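# Carry three cartons to cart tray, close footlocker lid

## Task

Take all three cartons out of the footlocker and put them in the top tray of the utility cart, then close the footlocker lid completely. Every carton has to rest flat on the tray floor: not upright on an end, and not overhanging any tray edge. The lid must not be dropped shut from more than a small opening, nor slammed; either one means failure. At the end, release everything and back away. The robot must not tip over or finish leaning. Anything that stays in place only because the robot holds it does not count.

## Robot and tools

Robot: a Hello Robot Stretch 4, about 1.6 m tall. It has an omni-wheel base (rim no farther than 0.23 m from the base origin), a single telescoping arm on a vertical lift, a three-joint wrist and a two-finger gripper. Cameras: head_camera, head_left_camera, head_right_camera, wrist_camera. A loose object may occasionally get a small shove from outside.

Frames: the base frame sits on the floor below the base centre, x ahead, y to the left, z up. hand_pose is the point between the open fingertips (link pinch) expressed in this frame; when all wrist joints are 0 its axes line up with the base frame. Its printed value may be slightly wrong. The odometry frame equals the base frame at the start of the scene; its heading runs from -3.142 to 3.142, left positive.

execute_actions: arguments actions (a list holding one action, or empty to just read state and images) and cameras (list of names, or "all"/null/omitted for every camera, [] for none). One action contains "base", "joints" or both, plus optional "pace" and "contact_limits"; alternatively it is only {"end_of_arm": "enable_torque"}, which re-powers wrist or gripper motors that shut off. All motions in an action begin at once.
- base: exactly one key, each a relative move from where the base last measured itself. translate_m: metres straight ahead (negative = back), -2 to 2. strafe_m: metres sideways, left positive, -2 to 2. rotate_rad: in-place turn, radians, counter-clockwise positive, -3.2 to 3.2.
- joints: a dictionary of absolute targets by joint name, any subset. lift_m 0 to 1.2 m (tolerance 0.004); arm_m extension 0 to 0.55 m (0.004); wrist_yaw_rad -1.134 to 4.276 (0 points forward, positive turns left, 3.14 is stowed back, above 3.4 the arm may obstruct); wrist_pitch_rad -1.117 to 4.259 (0 level, 1.57 pointing down; tolerance 0.05); wrist_roll_rad -1.117 to 4.259 (0 puts fingers at equal height; positive turns clockwise when viewed from behind); gripper_m -0.038 to 0.141, the fingertip gap in metres, negative values press the tips together. Yaw and roll tolerance is 0.02. An out-of-range joint target is clipped and executed with a note; any other bad value or unknown key rejects the whole call.
- pace: "slow", "default", "fast", "max". Base speeds 0.1/0.3/0.4/0.6 m/s and 1/2/3/4 rad/s. With lift above 0.2 these shrink with height, to 0.3 m/s and 1 rad/s at 1.2.
- contact_limits: only {"arm_m": v}, v from 0 (gentlest) to 0.75 (strongest), default 0.5; the arm stops on contact beyond that.
No action runs longer than 15 s. A joint or base omitted from an action may still be driving toward its previous target without the status showing it. If a result reports a stop, the remaining execute_actions, wait and finished_scene calls in that same reply are skipped.

wait(seconds 0 to 10): no new command; returns state and images. zoom_image(camera, region [x0,y0,x1,y1] pixels, top-left origin, at most 504x504): magnified view of that camera's latest full image. read_manual: licence texts only. finished_scene(scene): ends the scene irreversibly and says if the task succeeded; end scene 1 with 1. Replying without a tool call ends everything.

Result lines: joint_positions; hand_pose; base_odometry (wheel-counted, so slipping looks like motion); turned_by_wheels vs turned_by_imu (gap over ~0.1 rad means a collision or slip, heading error roughly their difference); base_tilt in degrees, forward/right positive, with a fixed bias up to ~1.5. lidar_m: 12 horizontal ranges in 30-degree sectors, 1st straight ahead, counting counter-clockwise (4th left, 7th rear, 10th right); "-" means nothing seen or closer than 0.25 m; it senses from ~0.15 m up to robot height, misses glass, thin legs and much behind. wrist_depth_mm: 7x7 grid of median depths, 100 to 2000 mm, from top left; the robot body appears. motor_effort: percent of max, positive toward larger joint values, bracket = peak in last action (noisy, biased); for wheel_0..2 positive means turning right. base_status/joint_status: "done", "off_target" (may still push), "contact_stop_at_<key>" (part goes slack; a slack lift may sag under load, slack wheels may roll), "limit_stop_at_<name>", "time_out", "torque_fault" (wrist motor went limp; send enable_torque). After these the old target is dropped. "limit_stop_at_tilt": lean over 6 degrees, lift/arm/wheels go slack until it lessens. "limit_stop_at_own_body": self-collision guard; moving away works; likely when pitch is below -0.2 with roll below -0.4 or above 4. on_its_own lists uncommanded things; "held at" is the held target.

Gripping: command a gap below the object's width; the further below, the harder the squeeze, pulling the object inward by up to a third of that difference. Holding shows only as a clear gripper effort change (at targets of 0 or more), not in position or status. Stuck fingertips on a surface: raise the lift. A level gripper holding over about 2 kg can fault the wrist.

To unfold at the start, send lift_m 0.4 with wrist_yaw_rad 0 together.

Avoid: turning or driving with over 1 kg held and arm_m above 0.2 (tipping, worse at fast/max); sustained pushes or pulls, especially with the gripper high or a high contact limit; pressing the gripper into things with base or arm moves; dropping cartons, slamming the lid or letting it fall from wide open; hard hits. Fewer, faster actions are better.

Each tool is called after ">>>" by a JSON object that holds its "fn" and its "kwargs".

## Session

>>> {"fn": "execute_actions", "kwargs": {"actions": []}}

Scene clock: 0.00 s.
base_odometry: x=+0.000 y=+0.000 heading=+0.000 (m, m, rad; odometry frame)
turned_by_wheels: +0.000 (rad since the last result)
turned_by_imu: +0.000 (rad since the last result)
base_tilt: forward=+0.2 right=+0.2 (deg)
lidar_m: 1.43 1.49 1.42 1.47 1.42 1.80 2.63 2.33 1.72 2.36 2.29 1.37
base_status: not commanded
joint_positions: lift_m=+0.182 arm_m=+0.002 wrist_yaw_rad=+3.149 wrist_pitch_rad=-0.017 wrist_roll_rad=+0.011 gripper_m=+0.057
joint_status: not commanded
motor_effort: lift_m=+19 arm_m=+0 wrist_yaw_rad=+0 wrist_pitch_rad=-7 wrist_roll_rad=+0 gripper_m=-2 wheel_0=+0 wheel_1=+0 wheel_2=+0 (%)
hand_pose: x=-0.1160 y=+0.0854 z=+0.3648 quat_wxyz=(-0.004, +0.009, +0.005, +1.000) (m; base frame)
wrist_depth_mm: - 134 - - - - - / - 117 157 - - - - / - 122 165 - - - - / 136 137 - - - - - / 1025 - - - 1983 1921 1863 / 654 1308 202 1098 1008 1118 1060 / 517 854 854 - 842 759 778
pictures: head_camera, head_left_camera, head_right_camera, wrist_camera
Images, in order (width x height): head_camera 420x560, head_left_camera 420x672, head_right_camera 420x672, wrist_camera 616x392.

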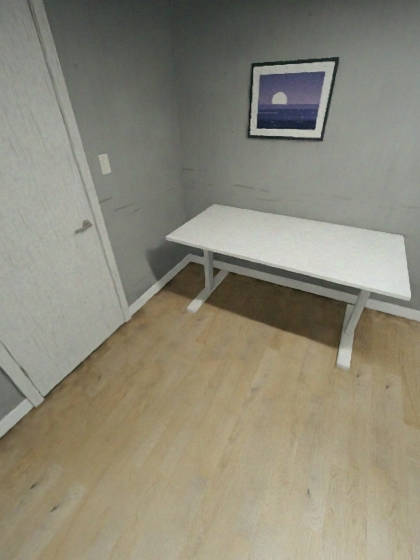

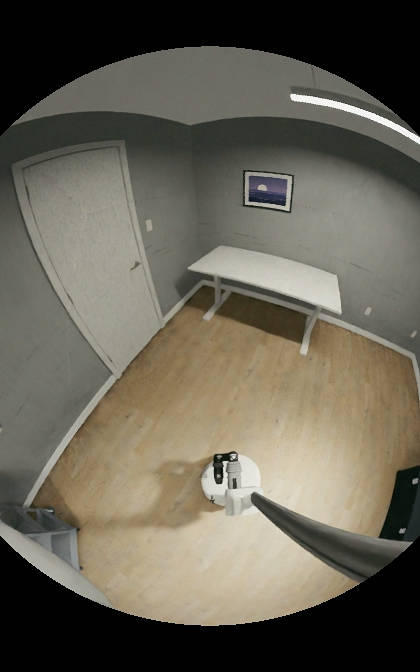

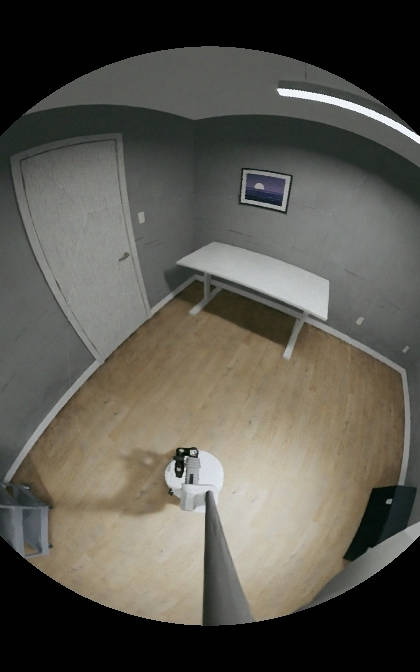

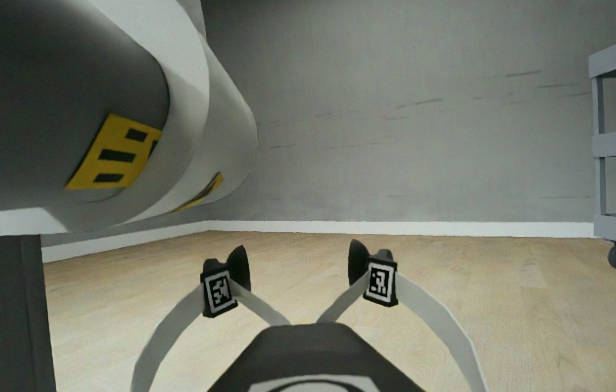

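>>> {"fn": "execute_actions", "kwargs": {"actions": [{"base":{"rotate_rad":-1.9},"joints":{"lift_m":0.6,"wrist_yaw_rad":0}}]}}

Scene clock: 3.13 s.
base_odometry: x=+0.000 y=+0.000 heading=-1.900 (m, m, rad; odometry frame)
turned_by_wheels: -1.900 (rad since the last result)
turned_by_imu: -1.908 (rad since the last result)
base_tilt: forward=+0.3 right=+0.1 (deg)
lidar_m: 1.70 2.53 1.39 1.36 1.57 1.44 1.43 1.54 1.43 2.51 2.81 1.72
base_status: done
joint_positions: lift_m=+0.600 arm_m=+0.002 wrist_yaw_rad=+0.001 wrist_pitch_rad=-0.017 wrist_roll_rad=+0.011 gripper_m=+0.057
joint_status: all done
motor_effort: lift_m=+24(26) arm_m=+0(0) wrist_yaw_rad=-2(6) wrist_pitch_rad=-8(6) wrist_roll_rad=+1(0) gripper_m=-3(0) wheel_0=+2(6) wheel_1=+2(8) wheel_2=+1(6) (%)
hand_pose: x=+0.4616 y=-0.0873 z=+0.7828 quat_wxyz=(+1.000, +0.005, -0.009, +0.000) (m; base frame)
wrist_depth_mm: - - - - - 1983 1921 / - - - - 1983 1921 1863 / - - - - - 1921 1863 / - - - - - - 1983 / - - - - - 1921 1921 / - - 201 1537 1499 - 1983 / 1756 1708 1756 - 1537 1537 1618
pictures: head_camera, head_left_camera, head_right_camera, wrist_camera
Images, in order (width x height): head_camera 420x560, head_left_camera 420x672, head_right_camera 420x672, wrist_camera 616x392.

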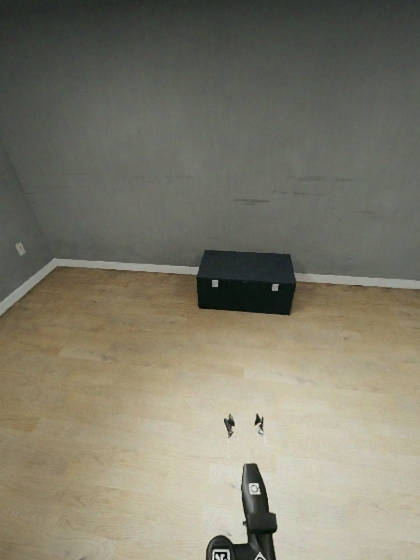

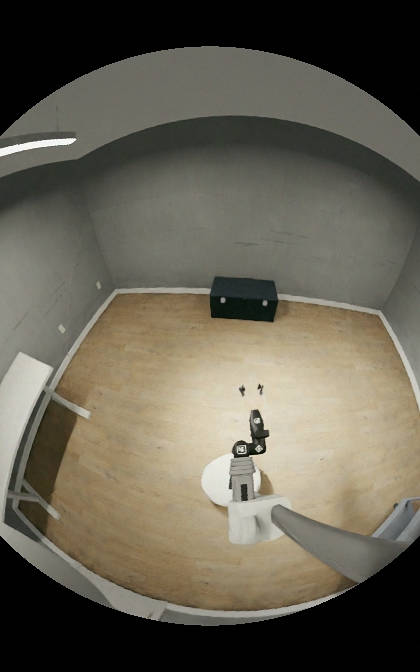

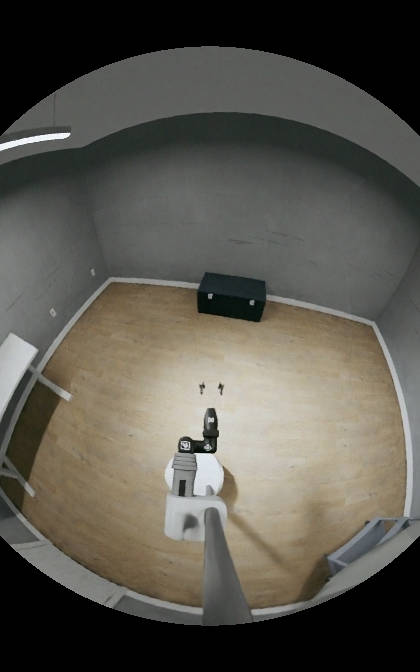

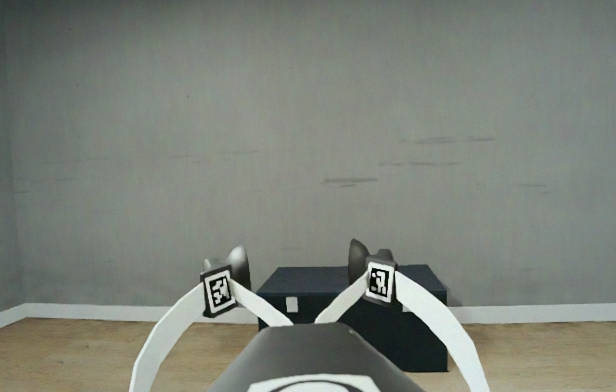

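>>> {"fn": "zoom_image", "kwargs": {"camera": "head_camera", "region": [180, 235, 320, 330]}}

Region (180, 235, 320, 330) of head_camera's 420x560 image, scaled by 3.600, with more detail than that image has; it fills the top 342 rows of this view, and the rest is white.

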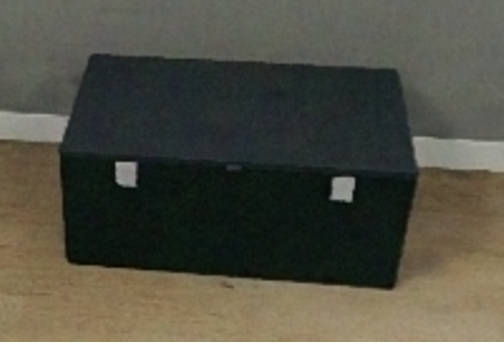

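>>> {"fn": "execute_actions", "kwargs": {"actions": [{"base":{"rotate_rad":-0.134},"joints":{"lift_m":0.2}}], "cameras": []}}

>>> {"fn": "execute_actions", "kwargs": {"actions": [{"base":{"translate_m":1.05},"pace":"fast"}]}}

Scene clock: 7.57 s.
base_odometry: x=+0.000 y=+0.000 heading=-2.033 (m, m, rad; odometry frame)
turned_by_wheels: -0.134 (rad since the last result)
turned_by_imu: -0.135 (rad since the last result)
base_tilt: forward=+0.3 right=+0.1 (deg)
lidar_m: 1.71 2.39 1.42 1.37 1.46 1.47 1.43 1.53 1.39 2.53 2.66 2.32
base_status: done
joint_positions: lift_m=+0.200 arm_m=+0.002 wrist_yaw_rad=+0.000 wrist_pitch_rad=-0.017 wrist_roll_rad=+0.011 gripper_m=+0.057
joint_status: all done
motor_effort: lift_m=+14(24) arm_m=+0(0) wrist_yaw_rad=-1(1) wrist_pitch_rad=-7(7) wrist_roll_rad=+0(0) gripper_m=-3(2) wheel_0=+2(7) wheel_1=+2(5) wheel_2=+1(7) (%)
hand_pose: x=+0.4616 y=-0.0873 z=+0.3836 quat_wxyz=(+1.000, +0.005, -0.009, +0.000) (m; base frame)
wrist_depth_mm: - - - - - - - / - - - - - - - / - - - - - - - / - - - 1756 - - - / - - 1537 1576 1537 1983 1863 / 1336 1308 201 1160 1008 1138 1098 / 931 878 891 - 878 778 798
pictures: none
No camera images: the call's "cameras" was empty. Leave "cameras" out to get every camera's image.

Scene clock: 11.47 s.
base_odometry: x=-0.468 y=-0.940 heading=-2.033 (m, m, rad; odometry frame)
turned_by_wheels: +0.000 (rad since the last result)
turned_by_imu: +0.001 (rad since the last result)
base_tilt: forward=+0.3 right=+0.1 (deg)
lidar_m: 0.69 0.72 1.84 2.14 1.50 2.02 2.48 2.21 2.31 2.55 1.69 0.71
base_status: done
joint_positions: lift_m=+0.200 arm_m=+0.002 wrist_yaw_rad=+0.000 wrist_pitch_rad=-0.017 wrist_roll_rad=+0.011 gripper_m=+0.057
joint_status: not commanded
motor_effort: lift_m=+14(14) arm_m=-1(0) wrist_yaw_rad=-1(1) wrist_pitch_rad=-7(6) wrist_roll_rad=+1(0) gripper_m=-1(1) wheel_0=+1(8) wheel_1=+0(7) wheel_2=+1(12) (%)
hand_pose: x=+0.4616 y=-0.0874 z=+0.3836 quat_wxyz=(+1.000, +0.005, -0.009, +0.000) (m; base frame)
wrist_depth_mm: 991 1008 1008 991 991 991 991 / 1042 1008 1008 1025 1008 1008 1008 / 1025 1025 1025 991 1025 1008 1008 / 1025 1008 1025 1025 1025 1008 1008 / 484 484 484 477 480 484 480 / 484 488 200 488 484 480 488 / 492 492 488 - 488 484 488
pictures: head_camera, head_left_camera, head_right_camera, wrist_camera
Images, in order (width x height): head_camera 420x560, head_left_camera 420x672, head_right_camera 420x672, wrist_camera 616x392.

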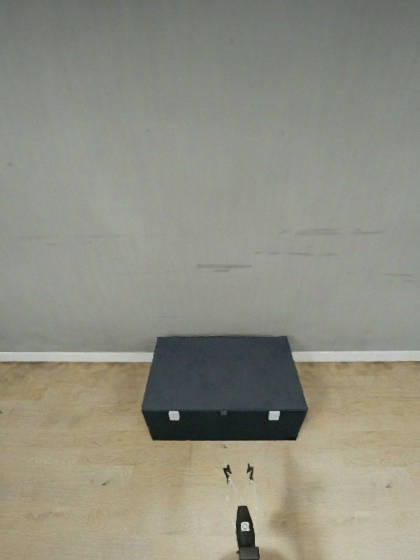

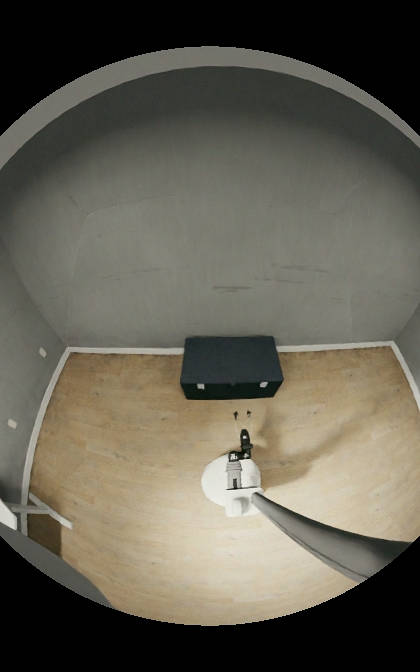

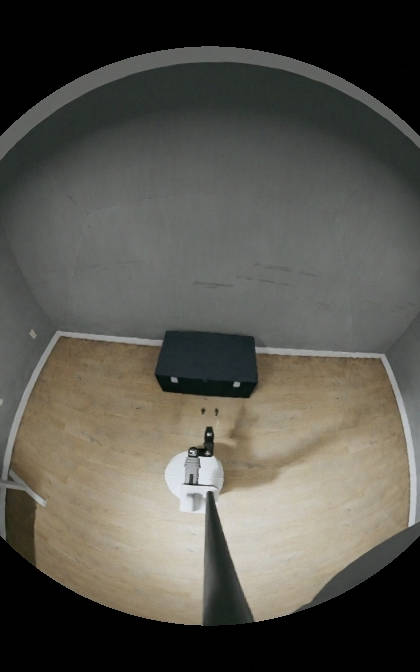

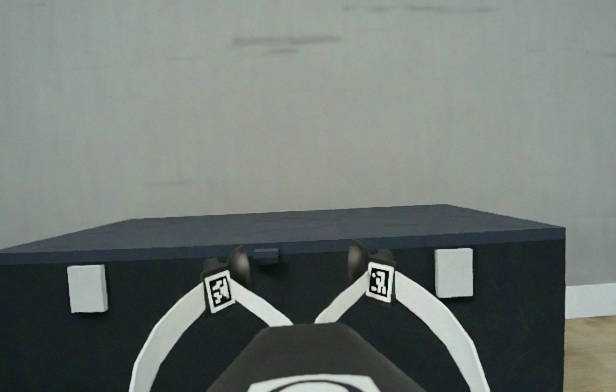

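>>> {"fn": "execute_actions", "kwargs": {"actions": [{"joints":{"lift_m":0.1,"gripper_m":0.12}}], "cameras": ["wrist_camera","head_camera"]}}

>>> {"fn": "zoom_image", "kwargs": {"camera": "wrist_camera", "region": [180, 100, 360, 240]}}

>>> {"fn": "zoom_image", "kwargs": {"camera": "head_camera", "region": [130, 380, 320, 460]}}

Scene clock: 13.70 s.
base_odometry: x=-0.468 y=-0.940 heading=-2.033 (m, m, rad; odometry frame)
turned_by_wheels: +0.000 (rad since the last result)
turned_by_imu: +0.000 (rad since the last result)
base_tilt: forward=+0.3 right=+0.1 (deg)
lidar_m: 0.68 0.72 1.84 2.13 1.53 2.05 2.48 2.20 2.33 2.55 1.70 0.72
base_status: not commanded
joint_positions: lift_m=+0.100 arm_m=+0.002 wrist_yaw_rad=+0.000 wrist_pitch_rad=-0.017 wrist_roll_rad=+0.011 gripper_m=+0.120
joint_status: all done
motor_effort: lift_m=+14(14) arm_m=+0(0) wrist_yaw_rad=-1(1) wrist_pitch_rad=-7(7) wrist_roll_rad=+0(0) gripper_m=+0(4) wheel_0=+1(1) wheel_1=+0(0) wheel_2=+0(0) (%)
hand_pose: x=+0.4616 y=-0.0874 z=+0.2837 quat_wxyz=(+1.000, +0.005, -0.009, +0.000) (m; base frame)
wrist_depth_mm: 1008 991 991 1025 1008 1008 991 / 1008 1008 1025 991 1008 1008 1008 / 1025 1008 1008 1025 1025 1025 1008 / 480 480 477 480 477 480 480 / 488 484 484 480 480 484 484 / 484 484 484 488 484 484 484 / 492 488 492 - 488 488 488
pictures: head_camera, wrist_camera
Images, in order (width x height): head_camera 420x560, wrist_camera 616x392.

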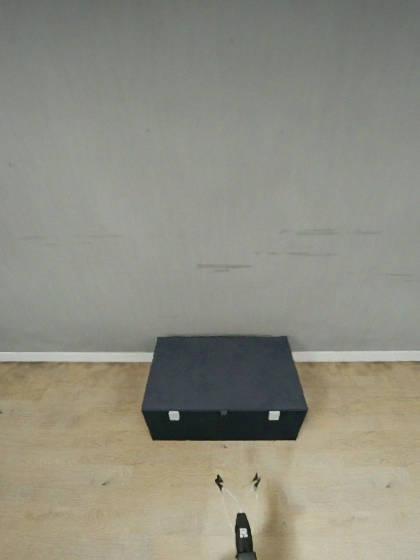

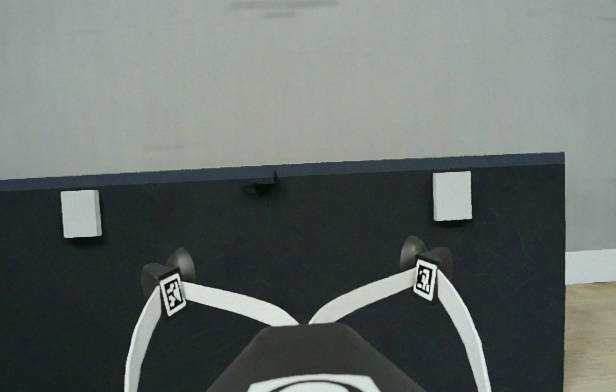

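Region (180, 100, 360, 240) of wrist_camera's 616x392 image, scaled by 2.800.

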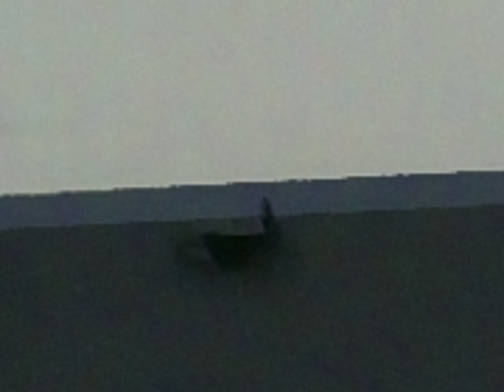

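Region (130, 380, 320, 460) of head_camera's 420x560 image, scaled by 2.653, with more detail than that image has; it fills the top 212 rows of this view, and the rest is white.

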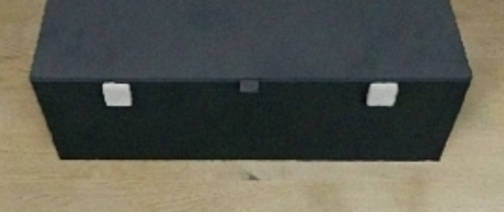

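>>> {"fn": "execute_actions", "kwargs": {"actions": [{"joints":{"lift_m":0.06,"arm_m":0.12},"base":{"strafe_m":0.055}}], "cameras": ["wrist_camera"]}}

>>> {"fn": "zoom_image", "kwargs": {"camera": "wrist_camera", "region": [220, 60, 400, 200]}}

Scene clock: 16.00 s.
base_odometry: x=-0.419 y=-0.964 heading=-2.033 (m, m, rad; odometry frame)
turned_by_wheels: +0.000 (rad since the last result)
turned_by_imu: +0.000 (rad since the last result)
base_tilt: forward=+0.2 right=+0.1 (deg)
lidar_m: 0.67 0.72 1.80 2.07 1.45 2.02 2.46 2.24 2.35 2.61 1.67 0.71
base_status: done
joint_positions: lift_m=+0.060 arm_m=+0.119 wrist_yaw_rad=+0.000 wrist_pitch_rad=-0.017 wrist_roll_rad=+0.011 gripper_m=+0.120
joint_status: all done
motor_effort: lift_m=+14(14) arm_m=+6(3) wrist_yaw_rad=+0(0) wrist_pitch_rad=-7(8) wrist_roll_rad=+1(1) gripper_m=+0(2) wheel_0=-1(7) wheel_1=+0(8) wheel_2=+0(0) (%)
hand_pose: x=+0.5782 y=-0.0874 z=+0.2436 quat_wxyz=(+1.000, +0.005, -0.009, +0.000) (m; base frame)
wrist_depth_mm: 878 891 904 891 878 878 878 / 904 904 891 891 891 878 878 / 362 359 362 359 362 359 349 / 353 364 364 364 362 362 362 / 366 364 364 366 364 364 366 / 370 368 366 366 368 368 370 / 373 370 370 - 368 368 370
pictures: wrist_camera
Images, in order (width x height): wrist_camera 616x392.

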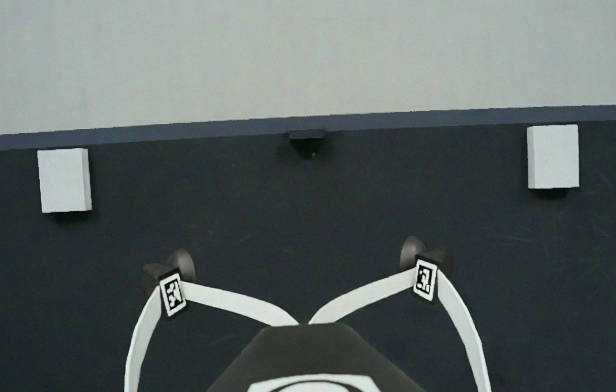

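Region (220, 60, 400, 200) of wrist_camera's 616x392 image, scaled by 2.800.

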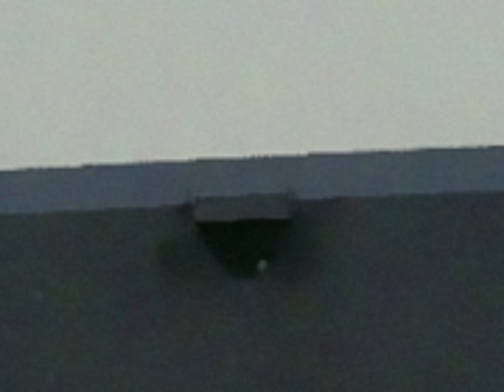

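>>> {"fn": "execute_actions", "kwargs": {"actions": [{"joints":{"lift_m":0.153,"arm_m":0.19,"gripper_m":0.07}}], "cameras": ["wrist_camera","head_camera"]}}

>>> {"fn": "zoom_image", "kwargs": {"camera": "head_camera", "region": [190, 390, 290, 460]}}

Scene clock: 21.87 s.
base_odometry: x=-0.419 y=-0.964 heading=-2.033 (m, m, rad; odometry frame)
turned_by_wheels: +0.000 (rad since the last result)
turned_by_imu: -0.001 (rad since the last result)
base_tilt: forward=+0.3 right=+0.1 (deg)
lidar_m: 0.68 0.73 1.82 2.09 1.45 1.96 2.46 2.24 2.35 2.60 1.71 0.72
base_status: not commanded
joint_positions: lift_m=+0.153 arm_m=+0.189 wrist_yaw_rad=+0.000 wrist_pitch_rad=-0.017 wrist_roll_rad=+0.011 gripper_m=+0.070
joint_status: all done
motor_effort: lift_m=+24(25) arm_m=+6(7) wrist_yaw_rad=+0(0) wrist_pitch_rad=-8(7) wrist_roll_rad=+1(0) gripper_m=+0(4) wheel_0=-1(1) wheel_1=+0(0) wheel_2=+0(0) (%)
hand_pose: x=+0.6482 y=-0.0874 z=+0.3358 quat_wxyz=(+1.000, +0.005, -0.009, +0.000) (m; base frame)
wrist_depth_mm: 820 831 820 820 820 809 798 / 820 820 820 831 831 831 820 / 831 820 831 831 809 831 820 / 831 831 820 647 530 442 394 / 296 296 294 294 294 293 294 / 291 298 294 296 296 294 294 / 298 300 298 - 298 297 298
pictures: head_camera, wrist_camera
Images, in order (width x height): head_camera 420x560, wrist_camera 616x392.

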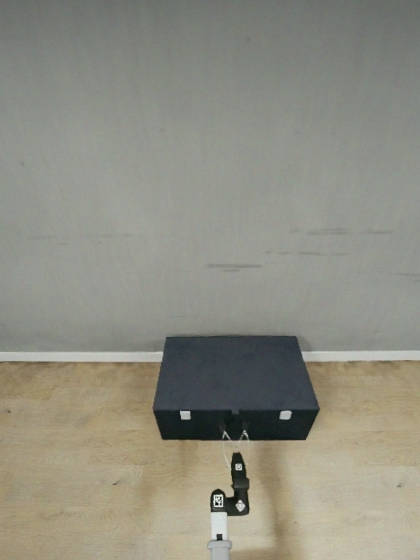

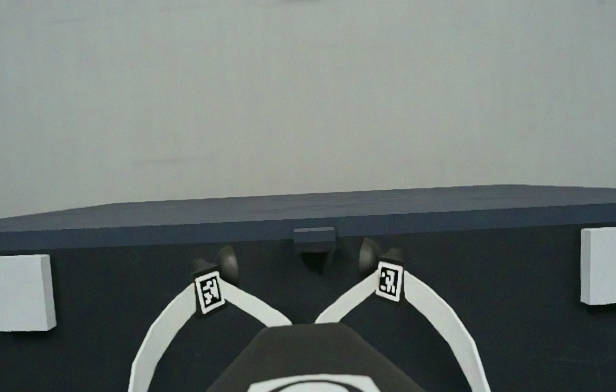

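Region (190, 390, 290, 460) of head_camera's 420x560 image, scaled by 5.040, with more detail than that image has; it fills the top 353 rows of this view, and the rest is white.

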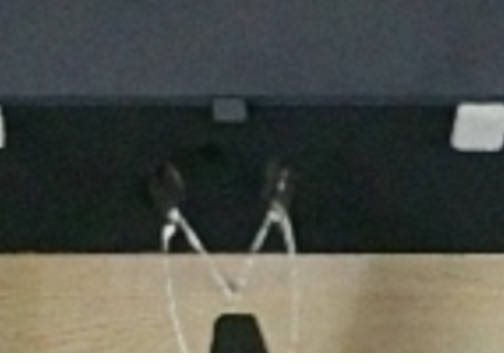

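>>> {"fn": "execute_actions", "kwargs": {"actions": [{"joints":{"lift_m":0.161,"arm_m":0.22},"base":{"strafe_m":-0.01},"pace":"slow","contact_limits":{"arm_m":0.1}}], "cameras": ["wrist_camera","head_camera"]}}

>>> {"fn": "zoom_image", "kwargs": {"camera": "head_camera", "region": [190, 390, 290, 460]}}

Scene clock: 24.10 s.
base_odometry: x=-0.428 y=-0.960 heading=-2.033 (m, m, rad; odometry frame)
turned_by_wheels: +0.000 (rad since the last result)
turned_by_imu: +0.000 (rad since the last result)
base_tilt: forward=+0.3 right=+0.2 (deg)
lidar_m: 0.67 0.74 1.84 2.09 1.49 1.99 2.46 2.23 2.34 2.60 1.72 0.72
base_status: done
joint_positions: lift_m=+0.161 arm_m=+0.219 wrist_yaw_rad=+0.000 wrist_pitch_rad=-0.017 wrist_roll_rad=+0.011 gripper_m=+0.070
joint_status: all done
motor_effort: lift_m=+25(25) arm_m=+6(4) wrist_yaw_rad=-1(0) wrist_pitch_rad=-7(8) wrist_roll_rad=+0(1) gripper_m=-3(1) wheel_0=+2(8) wheel_1=-1(5) wheel_2=+0(0) (%)
contact_limits: arm_m 0.1
hand_pose: x=+0.6782 y=-0.0874 z=+0.3438 quat_wxyz=(+1.000, +0.005, -0.009, +0.000) (m; base frame)
wrist_depth_mm: 788 778 788 778 778 778 778 / 798 798 788 788 788 798 788 / 798 778 809 788 788 798 788 / 809 798 809 809 654 549 484 / 266 265 264 263 264 263 264 / 266 266 264 265 265 265 266 / 268 267 268 - 267 267 266
pictures: head_camera, wrist_camera
Images, in order (width x height): head_camera 420x560, wrist_camera 616x392.

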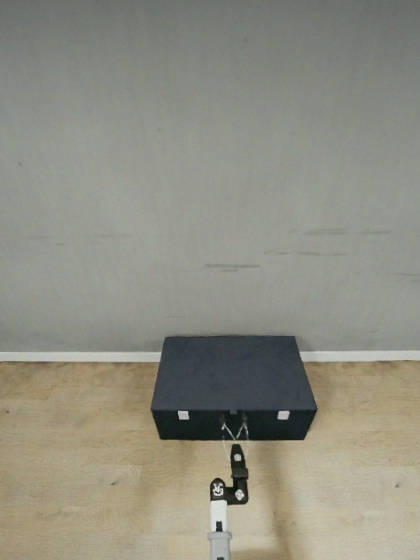

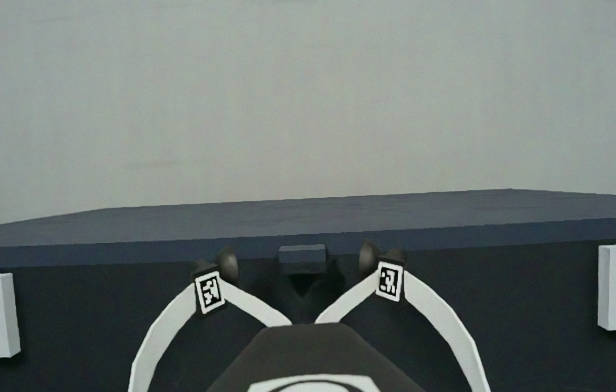

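Region (190, 390, 290, 460) of head_camera's 420x560 image, scaled by 5.040, with more detail than that image has; it fills the top 353 rows of this view, and the rest is white.

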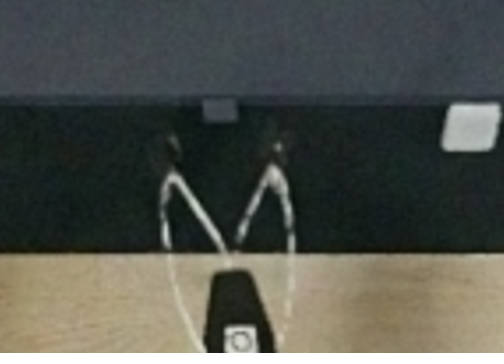

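Aligned. Advance until contact.

>>> {"fn": "execute_actions", "kwargs": {"actions": [{"joints":{"arm_m":0.25,"gripper_m":0.05},"pace":"slow","contact_limits":{"arm_m":0.05}}], "cameras": ["wrist_camera","head_camera"]}}

>>> {"fn": "zoom_image", "kwargs": {"camera": "head_camera", "region": [190, 390, 290, 460]}}

Scene clock: 25.83 s.
base_odometry: x=-0.428 y=-0.960 heading=-2.034 (m, m, rad; odometry frame)
turned_by_wheels: -0.001 (rad since the last result)
turned_by_imu: -0.001 (rad since the last result)
base_tilt: forward=+0.2 right=+0.1 (deg)
lidar_m: 0.66 0.75 1.84 2.09 1.49 1.97 2.48 2.23 2.35 2.60 1.69 0.71
base_status: not commanded
joint_positions: lift_m=+0.161 arm_m=+0.238 wrist_yaw_rad=-0.008 wrist_pitch_rad=-0.018 wrist_roll_rad=+0.011 gripper_m=+0.050
joint_status: arm_m contact_stop (moved +0.019 of +0.031); the others done
on_its_own: arm_m is slack since a contact_stop (your +0.250 is given up); wrist_yaw_rad is at rest, and its effort (+24) is outside its rest range (-13 to +13)
motor_effort: lift_m=+24(25) arm_m=+0(11) wrist_yaw_rad=+24(26) wrist_pitch_rad=-6(6) wrist_roll_rad=+0(1) gripper_m=-4(7) wheel_0=+2(2) wheel_1=+0(1) wheel_2=-9(9) (%)
contact_limits: arm_m 0.05
hand_pose: x=+0.6966 y=-0.0898 z=+0.3440 quat_wxyz=(+1.000, +0.005, -0.009, -0.004) (m; base frame)
wrist_depth_mm: 768 759 768 768 778 768 778 / 768 778 778 768 778 768 788 / 778 768 778 778 778 778 788 / 778 778 778 778 647 544 480 / 247 246 247 246 246 245 247 / 246 247 197 246 248 249 249 / 248 249 249 - 250 250 250
pictures: head_camera, wrist_camera
Images, in order (width x height): head_camera 420x560, wrist_camera 616x392.

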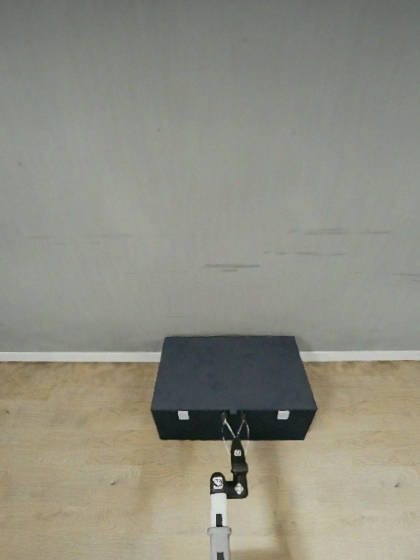

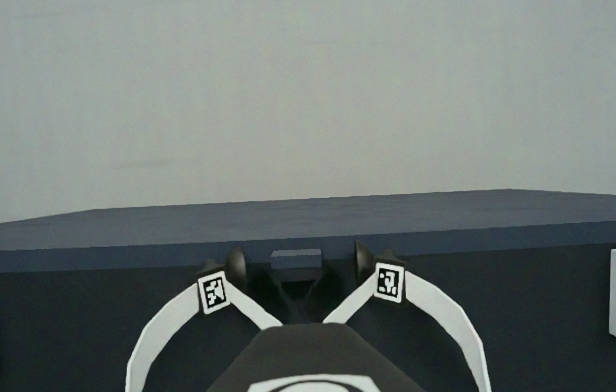

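Region (190, 390, 290, 460) of head_camera's 420x560 image, scaled by 5.040, with more detail than that image has; it fills the top 353 rows of this view, and the rest is white.

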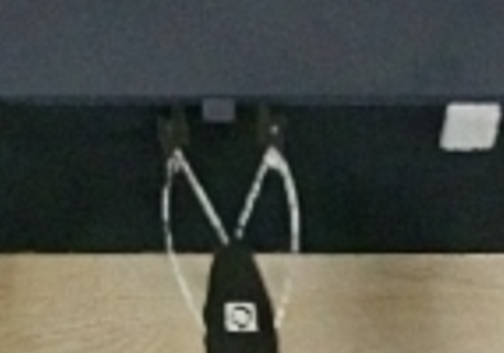

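>>> {"fn": "execute_actions", "kwargs": {"actions": [{"joints":{"arm_m":0.233,"gripper_m":-0.005},"pace":"slow"}], "cameras": ["wrist_camera"]}}

>>> {"fn": "execute_actions", "kwargs": {"actions": [{"joints":{"lift_m":0.2,"arm_m":0.243},"pace":"slow"}], "cameras": ["wrist_camera","head_camera"]}}

Scene clock: 28.87 s.
base_odometry: x=-0.428 y=-0.960 heading=-2.033 (m, m, rad; odometry frame)
turned_by_wheels: +0.000 (rad since the last result)
turned_by_imu: +0.000 (rad since the last result)
base_tilt: forward=+0.3 right=+0.2 (deg)
lidar_m: 0.66 0.70 1.84 2.10 1.48 2.01 2.48 2.23 2.35 2.60 1.69 0.71
base_status: not commanded
joint_positions: lift_m=+0.161 arm_m=+0.234 wrist_yaw_rad=+0.000 wrist_pitch_rad=-0.017 wrist_roll_rad=+0.011 gripper_m=-0.004
joint_status: all done
motor_effort: lift_m=+25(24) arm_m=-6(6) wrist_yaw_rad=-1(24) wrist_pitch_rad=-8(8) wrist_roll_rad=+0(0) gripper_m=-22(20) wheel_0=+1(2) wheel_1=+0(0) wheel_2=-1(9) (%)
hand_pose: x=+0.6935 y=-0.0873 z=+0.3437 quat_wxyz=(+1.000, +0.005, -0.009, +0.000) (m; base frame)
wrist_depth_mm: 778 778 768 778 778 759 768 / 778 778 788 778 778 778 778 / 768 788 778 788 778 778 778 / 798 778 778 778 654 554 496 / 250 248 249 238 248 248 248 / 250 249 186 249 191 250 251 / 251 254 253 - 252 251 251
pictures: wrist_camera
Images, in order (width x height): wrist_camera 616x392.

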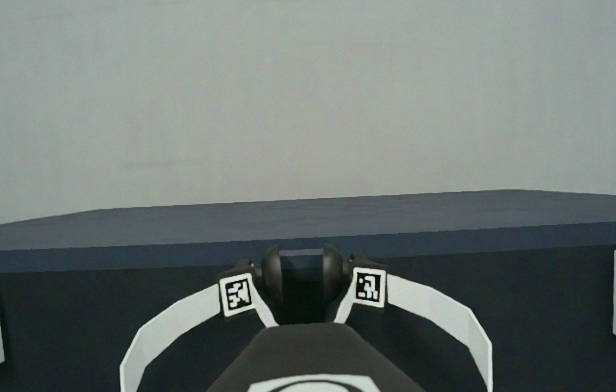

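Scene clock: 30.03 s.
base_odometry: x=-0.428 y=-0.960 heading=-2.033 (m, m, rad; odometry frame)
turned_by_wheels: +0.000 (rad since the last result)
turned_by_imu: +0.000 (rad since the last result)
base_tilt: forward=+0.3 right=+0.1 (deg)
lidar_m: 0.68 0.72 1.79 2.09 1.46 2.00 2.47 2.20 2.33 2.62 1.70 0.71
base_status: not commanded
joint_positions: lift_m=+0.199 arm_m=+0.241 wrist_yaw_rad=-0.005 wrist_pitch_rad=-0.011 wrist_roll_rad=+0.011 gripper_m=-0.005
joint_status: all done
on_its_own: wrist_yaw_rad is at rest, and its effort (+16) is outside its rest range (-13 to +13); wrist_pitch_rad is at rest, and its effort (-25) is outside its rest range (-23 to +23)
motor_effort: lift_m=+26(30) arm_m=+10(9) wrist_yaw_rad=+16(16) wrist_pitch_rad=-25(44) wrist_roll_rad=+0(0) gripper_m=-15(20) wheel_0=+1(1) wheel_1=+0(0) wheel_2=-4(5) (%)
hand_pose: x=+0.7001 y=-0.0890 z=+0.3807 quat_wxyz=(+1.000, +0.005, -0.005, -0.003) (m; base frame)
wrist_depth_mm: 768 759 759 778 759 759 759 / 768 778 778 768 759 768 759 / 778 759 768 778 768 778 768 / 768 778 778 778 788 768 778 / 245 304 243 244 244 259 500 / 488 661 187 235 191 246 246 / 246 247 246 - 246 247 248
pictures: head_camera, wrist_camera
Images, in order (width x height): head_camera 420x560, wrist_camera 616x392.

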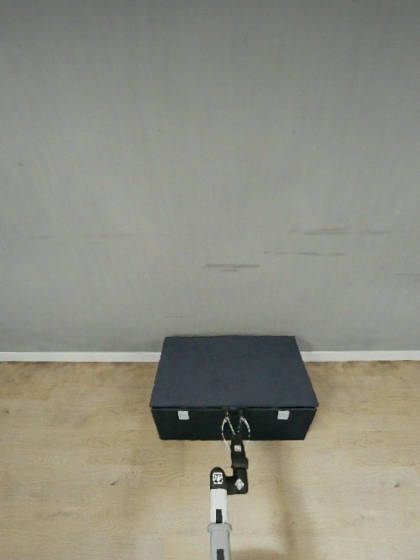

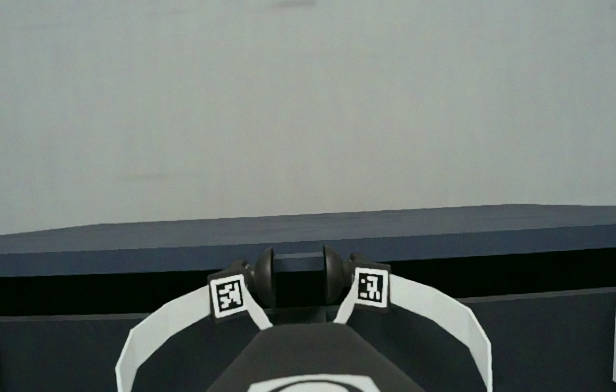

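>>> {"fn": "execute_actions", "kwargs": {"actions": [{"joints":{"lift_m":0.281,"arm_m":0.25,"gripper_m":-0.02},"pace":"slow"}], "cameras": ["wrist_camera"]}}

>>> {"fn": "execute_actions", "kwargs": {"actions": [{"joints":{"lift_m":0.34,"arm_m":0.27},"pace":"slow"}], "cameras": ["wrist_camera","head_camera"]}}

Scene clock: 33.10 s.
base_odometry: x=-0.428 y=-0.960 heading=-2.033 (m, m, rad; odometry frame)
turned_by_wheels: +0.000 (rad since the last result)
turned_by_imu: +0.000 (rad since the last result)
base_tilt: forward=+0.4 right=+0.2 (deg)
lidar_m: 0.67 0.71 1.83 2.09 1.49 2.02 2.48 2.21 2.37 2.61 1.70 0.69
base_status: not commanded
joint_positions: lift_m=+0.280 arm_m=+0.250 wrist_yaw_rad=+0.001 wrist_pitch_rad=-0.007 wrist_roll_rad=+0.011 gripper_m=-0.019
joint_status: all done
on_its_own: wrist_pitch_rad is at rest, and its effort (-39) is outside its rest range (-23 to +23)
motor_effort: lift_m=+28(27) arm_m=+3(11) wrist_yaw_rad=-3(18) wrist_pitch_rad=-39(38) wrist_roll_rad=+1(0) gripper_m=-25(26) wheel_0=+0(1) wheel_1=+0(0) wheel_2=+0(5) (%)
hand_pose: x=+0.7090 y=-0.0871 z=+0.4604 quat_wxyz=(+1.000, +0.005, -0.003, +0.001) (m; base frame)
wrist_depth_mm: 759 759 750 741 750 750 750 / 759 768 759 750 768 759 750 / 759 778 759 768 768 759 759 / 768 759 778 778 768 768 759 / 788 778 768 248 683 668 627 / 574 668 185 683 187 683 559 / 525 661 691 - 691 691 559
pictures: wrist_camera
Images, in order (width x height): wrist_camera 616x392.

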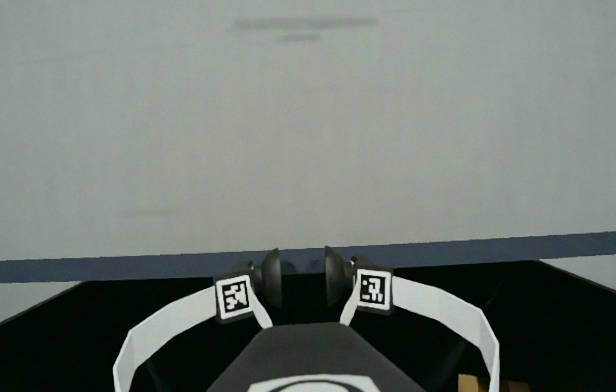

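Scene clock: 34.47 s.
base_odometry: x=-0.428 y=-0.960 heading=-2.033 (m, m, rad; odometry frame)
turned_by_wheels: +0.000 (rad since the last result)
turned_by_imu: +0.000 (rad since the last result)
base_tilt: forward=+0.3 right=+0.2 (deg)
lidar_m: 0.67 0.73 1.81 2.09 1.46 2.02 2.49 2.24 2.34 2.57 1.68 0.72
base_status: not commanded
joint_positions: lift_m=+0.339 arm_m=+0.269 wrist_yaw_rad=-0.001 wrist_pitch_rad=-0.007 wrist_roll_rad=+0.011 gripper_m=-0.019
joint_status: all done
on_its_own: wrist_pitch_rad is at rest, and its effort (-37) is outside its rest range (-23 to +23)
motor_effort: lift_m=+28(27) arm_m=+5(8) wrist_yaw_rad=+3(11) wrist_pitch_rad=-37(38) wrist_roll_rad=+1(1) gripper_m=-22(26) wheel_0=+0(0) wheel_1=+0(0) wheel_2=-2(2) (%)
hand_pose: x=+0.7285 y=-0.0877 z=+0.5195 quat_wxyz=(+1.000, +0.005, -0.003, -0.001) (m; base frame)
wrist_depth_mm: 741 741 741 732 723 723 732 / 732 741 741 741 732 732 750 / 741 750 741 741 750 741 741 / 759 750 750 759 768 759 741 / 768 759 750 249 267 310 260 / 691 407 185 347 188 654 627 / 539 668 668 - 676 668 559
pictures: head_camera, wrist_camera
Images, in order (width x height): head_camera 420x560, wrist_camera 616x392.

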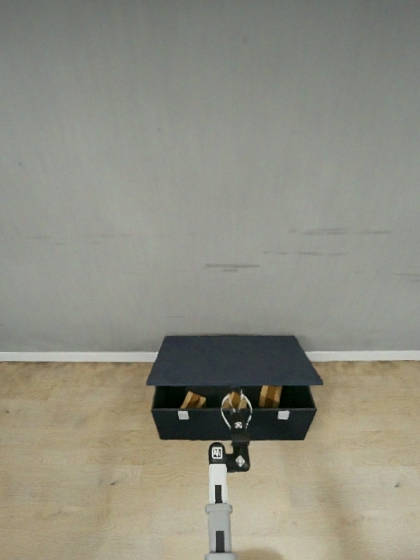

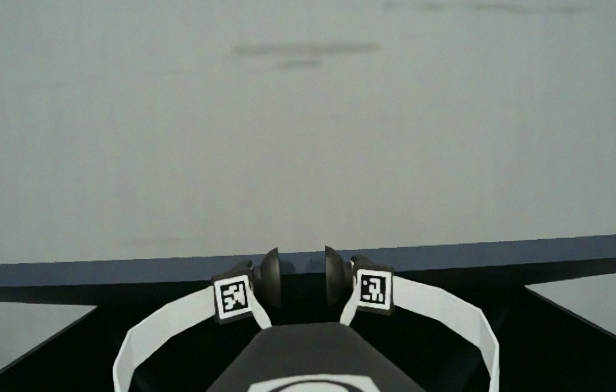

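>>> {"fn": "execute_actions", "kwargs": {"actions": [{"joints":{"lift_m":0.4,"arm_m":0.298},"pace":"slow"}], "cameras": []}}

>>> {"fn": "execute_actions", "kwargs": {"actions": [{"joints":{"lift_m":0.45,"arm_m":0.333},"pace":"slow"}], "cameras": []}}

>>> {"fn": "execute_actions", "kwargs": {"actions": [{"joints":{"lift_m":0.497,"arm_m":0.375},"pace":"slow"}], "cameras": ["wrist_camera","head_camera"]}}

Scene clock: 37.20 s.
base_odometry: x=-0.428 y=-0.960 heading=-2.033 (m, m, rad; odometry frame)
turned_by_wheels: +0.000 (rad since the last result)
turned_by_imu: +0.000 (rad since the last result)
base_tilt: forward=+0.3 right=+0.2 (deg)
lidar_m: 0.69 0.73 1.82 2.10 1.48 2.02 2.46 2.22 2.35 2.60 1.68 0.72
base_status: not commanded
joint_positions: lift_m=+0.399 arm_m=+0.297 wrist_yaw_rad=-0.002 wrist_pitch_rad=-0.006 wrist_roll_rad=+0.011 gripper_m=-0.019
joint_status: all done
on_its_own: wrist_pitch_rad is at rest, and its effort (-41) is outside its rest range (-23 to +23)
motor_effort: lift_m=+28(27) arm_m=+5(11) wrist_yaw_rad=+5(7) wrist_pitch_rad=-41(42) wrist_roll_rad=+0(1) gripper_m=-22(23) wheel_0=+0(0) wheel_1=+0(0) wheel_2=-2(2) (%)
hand_pose: x=+0.7564 y=-0.0880 z=+0.5791 quat_wxyz=(+1.000, +0.005, -0.003, -0.001) (m; base frame)
wrist_depth_mm: 707 707 707 699 707 707 707 / 707 715 707 715 707 707 707 / 715 707 715 715 715 715 715 / 732 723 723 723 715 715 723 / 732 732 732 723 250 256 272 / 312 274 185 263 188 307 484 / 741 640 647 - 640 640 591
pictures: none
No camera images: the call's "cameras" was empty. Leave "cameras" out to get every camera's image.

Scene clock: 38.67 s.
base_odometry: x=-0.428 y=-0.960 heading=-2.033 (m, m, rad; odometry frame)
turned_by_wheels: +0.000 (rad since the last result)
turned_by_imu: +0.000 (rad since the last result)
base_tilt: forward=+0.2 right=+0.1 (deg)
lidar_m: 0.68 0.73 1.81 2.09 1.46 2.03 2.46 2.23 2.34 2.62 1.73 0.71
base_status: not commanded
joint_positions: lift_m=+0.449 arm_m=+0.332 wrist_yaw_rad=-0.004 wrist_pitch_rad=-0.010 wrist_roll_rad=+0.011 gripper_m=-0.019
joint_status: all done
on_its_own: wrist_pitch_rad is at rest, and its effort (-29) is outside its rest range (-23 to +23)
motor_effort: lift_m=+27(28) arm_m=+7(7) wrist_yaw_rad=+11(10) wrist_pitch_rad=-29(50) wrist_roll_rad=+1(1) gripper_m=-21(23) wheel_0=-1(1) wheel_1=+0(0) wheel_2=-2(2) (%)
hand_pose: x=+0.7909 y=-0.0884 z=+0.6304 quat_wxyz=(+1.000, +0.005, -0.005, -0.002) (m; base frame)
wrist_depth_mm: 676 683 668 668 683 668 676 / 676 683 683 683 668 683 676 / 683 691 683 683 676 691 683 / 691 691 691 691 683 683 683 / 691 699 699 691 691 251 253 / 268 252 185 264 187 270 329 / 433 407 427 - 484 559 603
pictures: none
No camera images: the call's "cameras" was empty. Leave "cameras" out to get every camera's image.

Scene clock: 40.23 s.
base_odometry: x=-0.428 y=-0.960 heading=-2.033 (m, m, rad; odometry frame)
turned_by_wheels: +0.000 (rad since the last result)
turned_by_imu: +0.000 (rad since the last result)
base_tilt: forward=+0.3 right=+0.1 (deg)
lidar_m: 0.67 0.74 1.78 2.10 1.48 2.01 2.47 2.24 2.33 2.59 1.69 0.70
base_status: not commanded
joint_positions: lift_m=+0.496 arm_m=+0.374 wrist_yaw_rad=-0.005 wrist_pitch_rad=-0.013 wrist_roll_rad=+0.011 gripper_m=-0.019
joint_status: all done
on_its_own: wrist_yaw_rad is at rest, and its effort (+15) is outside its rest range (-13 to +13)
motor_effort: lift_m=+26(30) arm_m=+7(4) wrist_yaw_rad=+15(15) wrist_pitch_rad=-18(53) wrist_roll_rad=+1(1) gripper_m=-19(23) wheel_0=-1(1) wheel_1=-1(1) wheel_2=-2(2) (%)
hand_pose: x=+0.8326 y=-0.0889 z=+0.6786 quat_wxyz=(+1.000, +0.005, -0.007, -0.003) (m; base frame)
wrist_depth_mm: 627 634 634 634 634 634 634 / 634 627 647 647 634 640 640 / 640 647 647 647 647 647 640 / 647 640 647 640 647 647 647 / 654 647 654 654 654 647 654 / 254 246 186 251 188 253 289 / 332 320 330 - 349 373 392
pictures: head_camera, wrist_camera
Images, in order (width x height): head_camera 420x560, wrist_camera 616x392.

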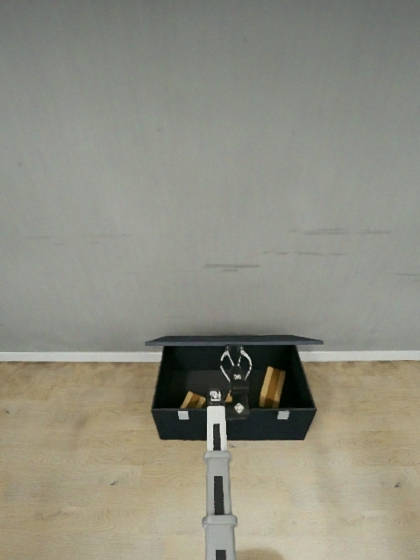

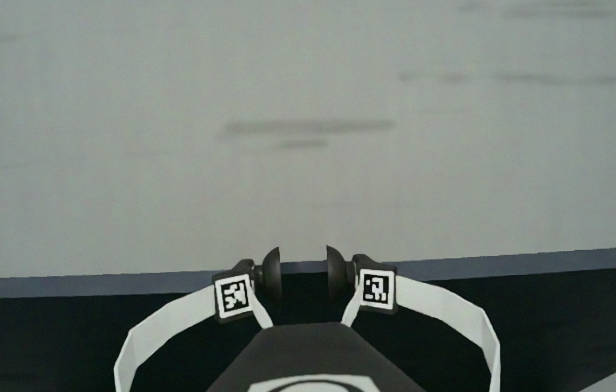

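>>> {"fn": "execute_actions", "kwargs": {"actions": [{"joints":{"lift_m":0.533,"arm_m":0.422},"pace":"slow"}], "cameras": ["wrist_camera"]}}

>>> {"fn": "execute_actions", "kwargs": {"actions": [{"joints":{"lift_m":0.565,"arm_m":0.474},"pace":"slow"}], "cameras": ["wrist_camera","head_camera"]}}

Scene clock: 42.77 s.
base_odometry: x=-0.428 y=-0.960 heading=-2.034 (m, m, rad; odometry frame)
turned_by_wheels: +0.000 (rad since the last result)
turned_by_imu: +0.000 (rad since the last result)
base_tilt: forward=+0.2 right=+0.1 (deg)
lidar_m: 0.68 0.71 1.81 2.07 1.47 1.98 2.46 2.25 2.35 2.60 1.70 0.70
base_status: not commanded
joint_positions: lift_m=+0.533 arm_m=+0.421 wrist_yaw_rad=-0.007 wrist_pitch_rad=-0.019 wrist_roll_rad=+0.011 gripper_m=-0.019
joint_status: all done
on_its_own: wrist_yaw_rad is at rest, and its effort (+20) is outside its rest range (-13 to +13)
motor_effort: lift_m=+24(30) arm_m=+8(8) wrist_yaw_rad=+20(20) wrist_pitch_rad=-2(55) wrist_roll_rad=+1(1) gripper_m=-21(25) wheel_0=-2(2) wheel_1=-1(1) wheel_2=-3(3) (%)
hand_pose: x=+0.8793 y=-0.0893 z=+0.7163 quat_wxyz=(+1.000, +0.005, -0.009, -0.003) (m; base frame)
wrist_depth_mm: 585 585 591 591 585 591 591 / 591 597 597 591 597 591 597 / 591 597 597 591 591 591 603 / 597 597 603 603 603 609 603 / 603 603 603 597 609 609 609 / 248 246 187 238 188 247 268 / 293 287 291 - 304 312 324
pictures: wrist_camera
Images, in order (width x height): wrist_camera 616x392.

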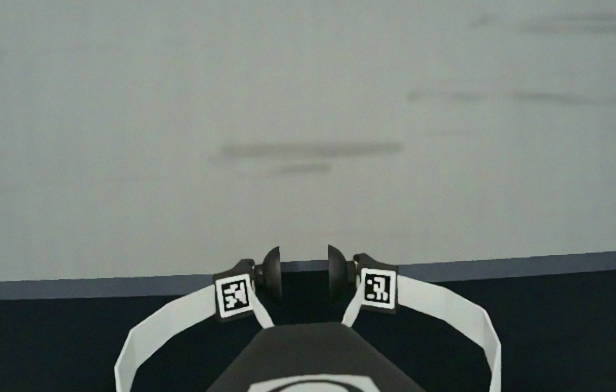

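Scene clock: 44.50 s.
base_odometry: x=-0.428 y=-0.960 heading=-2.034 (m, m, rad; odometry frame)
turned_by_wheels: +0.000 (rad since the last result)
turned_by_imu: +0.000 (rad since the last result)
base_tilt: forward=+0.3 right=+0.1 (deg)
lidar_m: 0.68 0.75 1.80 2.10 1.48 2.01 2.46 2.23 2.35 2.59 1.70 0.70
base_status: not commanded
joint_positions: lift_m=+0.565 arm_m=+0.473 wrist_yaw_rad=-0.008 wrist_pitch_rad=-0.021 wrist_roll_rad=+0.011 gripper_m=-0.019
joint_status: all done
on_its_own: wrist_yaw_rad is at rest, and its effort (+22) is outside its rest range (-13 to +13)
motor_effort: lift_m=+23(29) arm_m=+8(11) wrist_yaw_rad=+22(22) wrist_pitch_rad=+6(48) wrist_roll_rad=+0(1) gripper_m=-19(22) wheel_0=-3(3) wheel_1=-1(1) wheel_2=-4(4) (%)
hand_pose: x=+0.9313 y=-0.0896 z=+0.7490 quat_wxyz=(+1.000, +0.005, -0.011, -0.004) (m; base frame)
wrist_depth_mm: 539 535 539 539 544 539 544 / 535 535 539 544 539 539 549 / 539 549 544 544 544 544 549 / 544 544 549 554 549 549 549 / 544 549 554 549 554 549 549 / 246 243 187 236 188 243 255 / 271 266 272 - 278 283 289
pictures: head_camera, wrist_camera
Images, in order (width x height): head_camera 420x560, wrist_camera 616x392.

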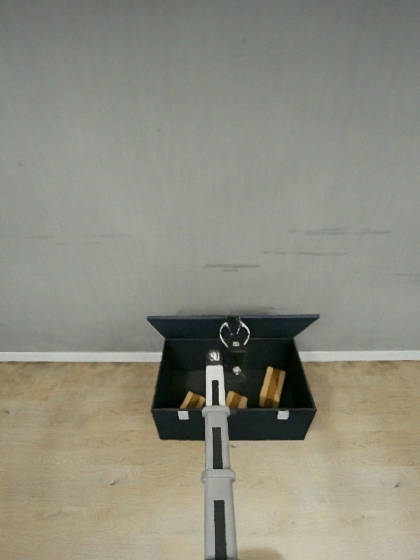

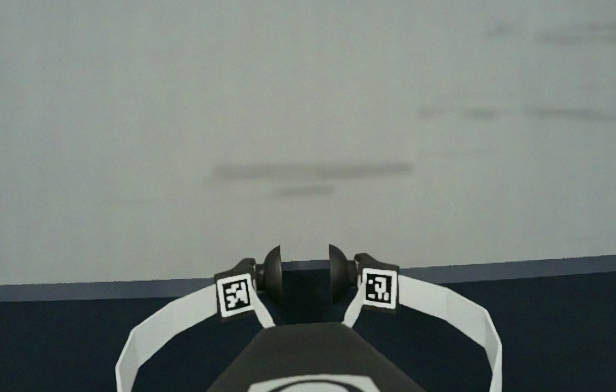

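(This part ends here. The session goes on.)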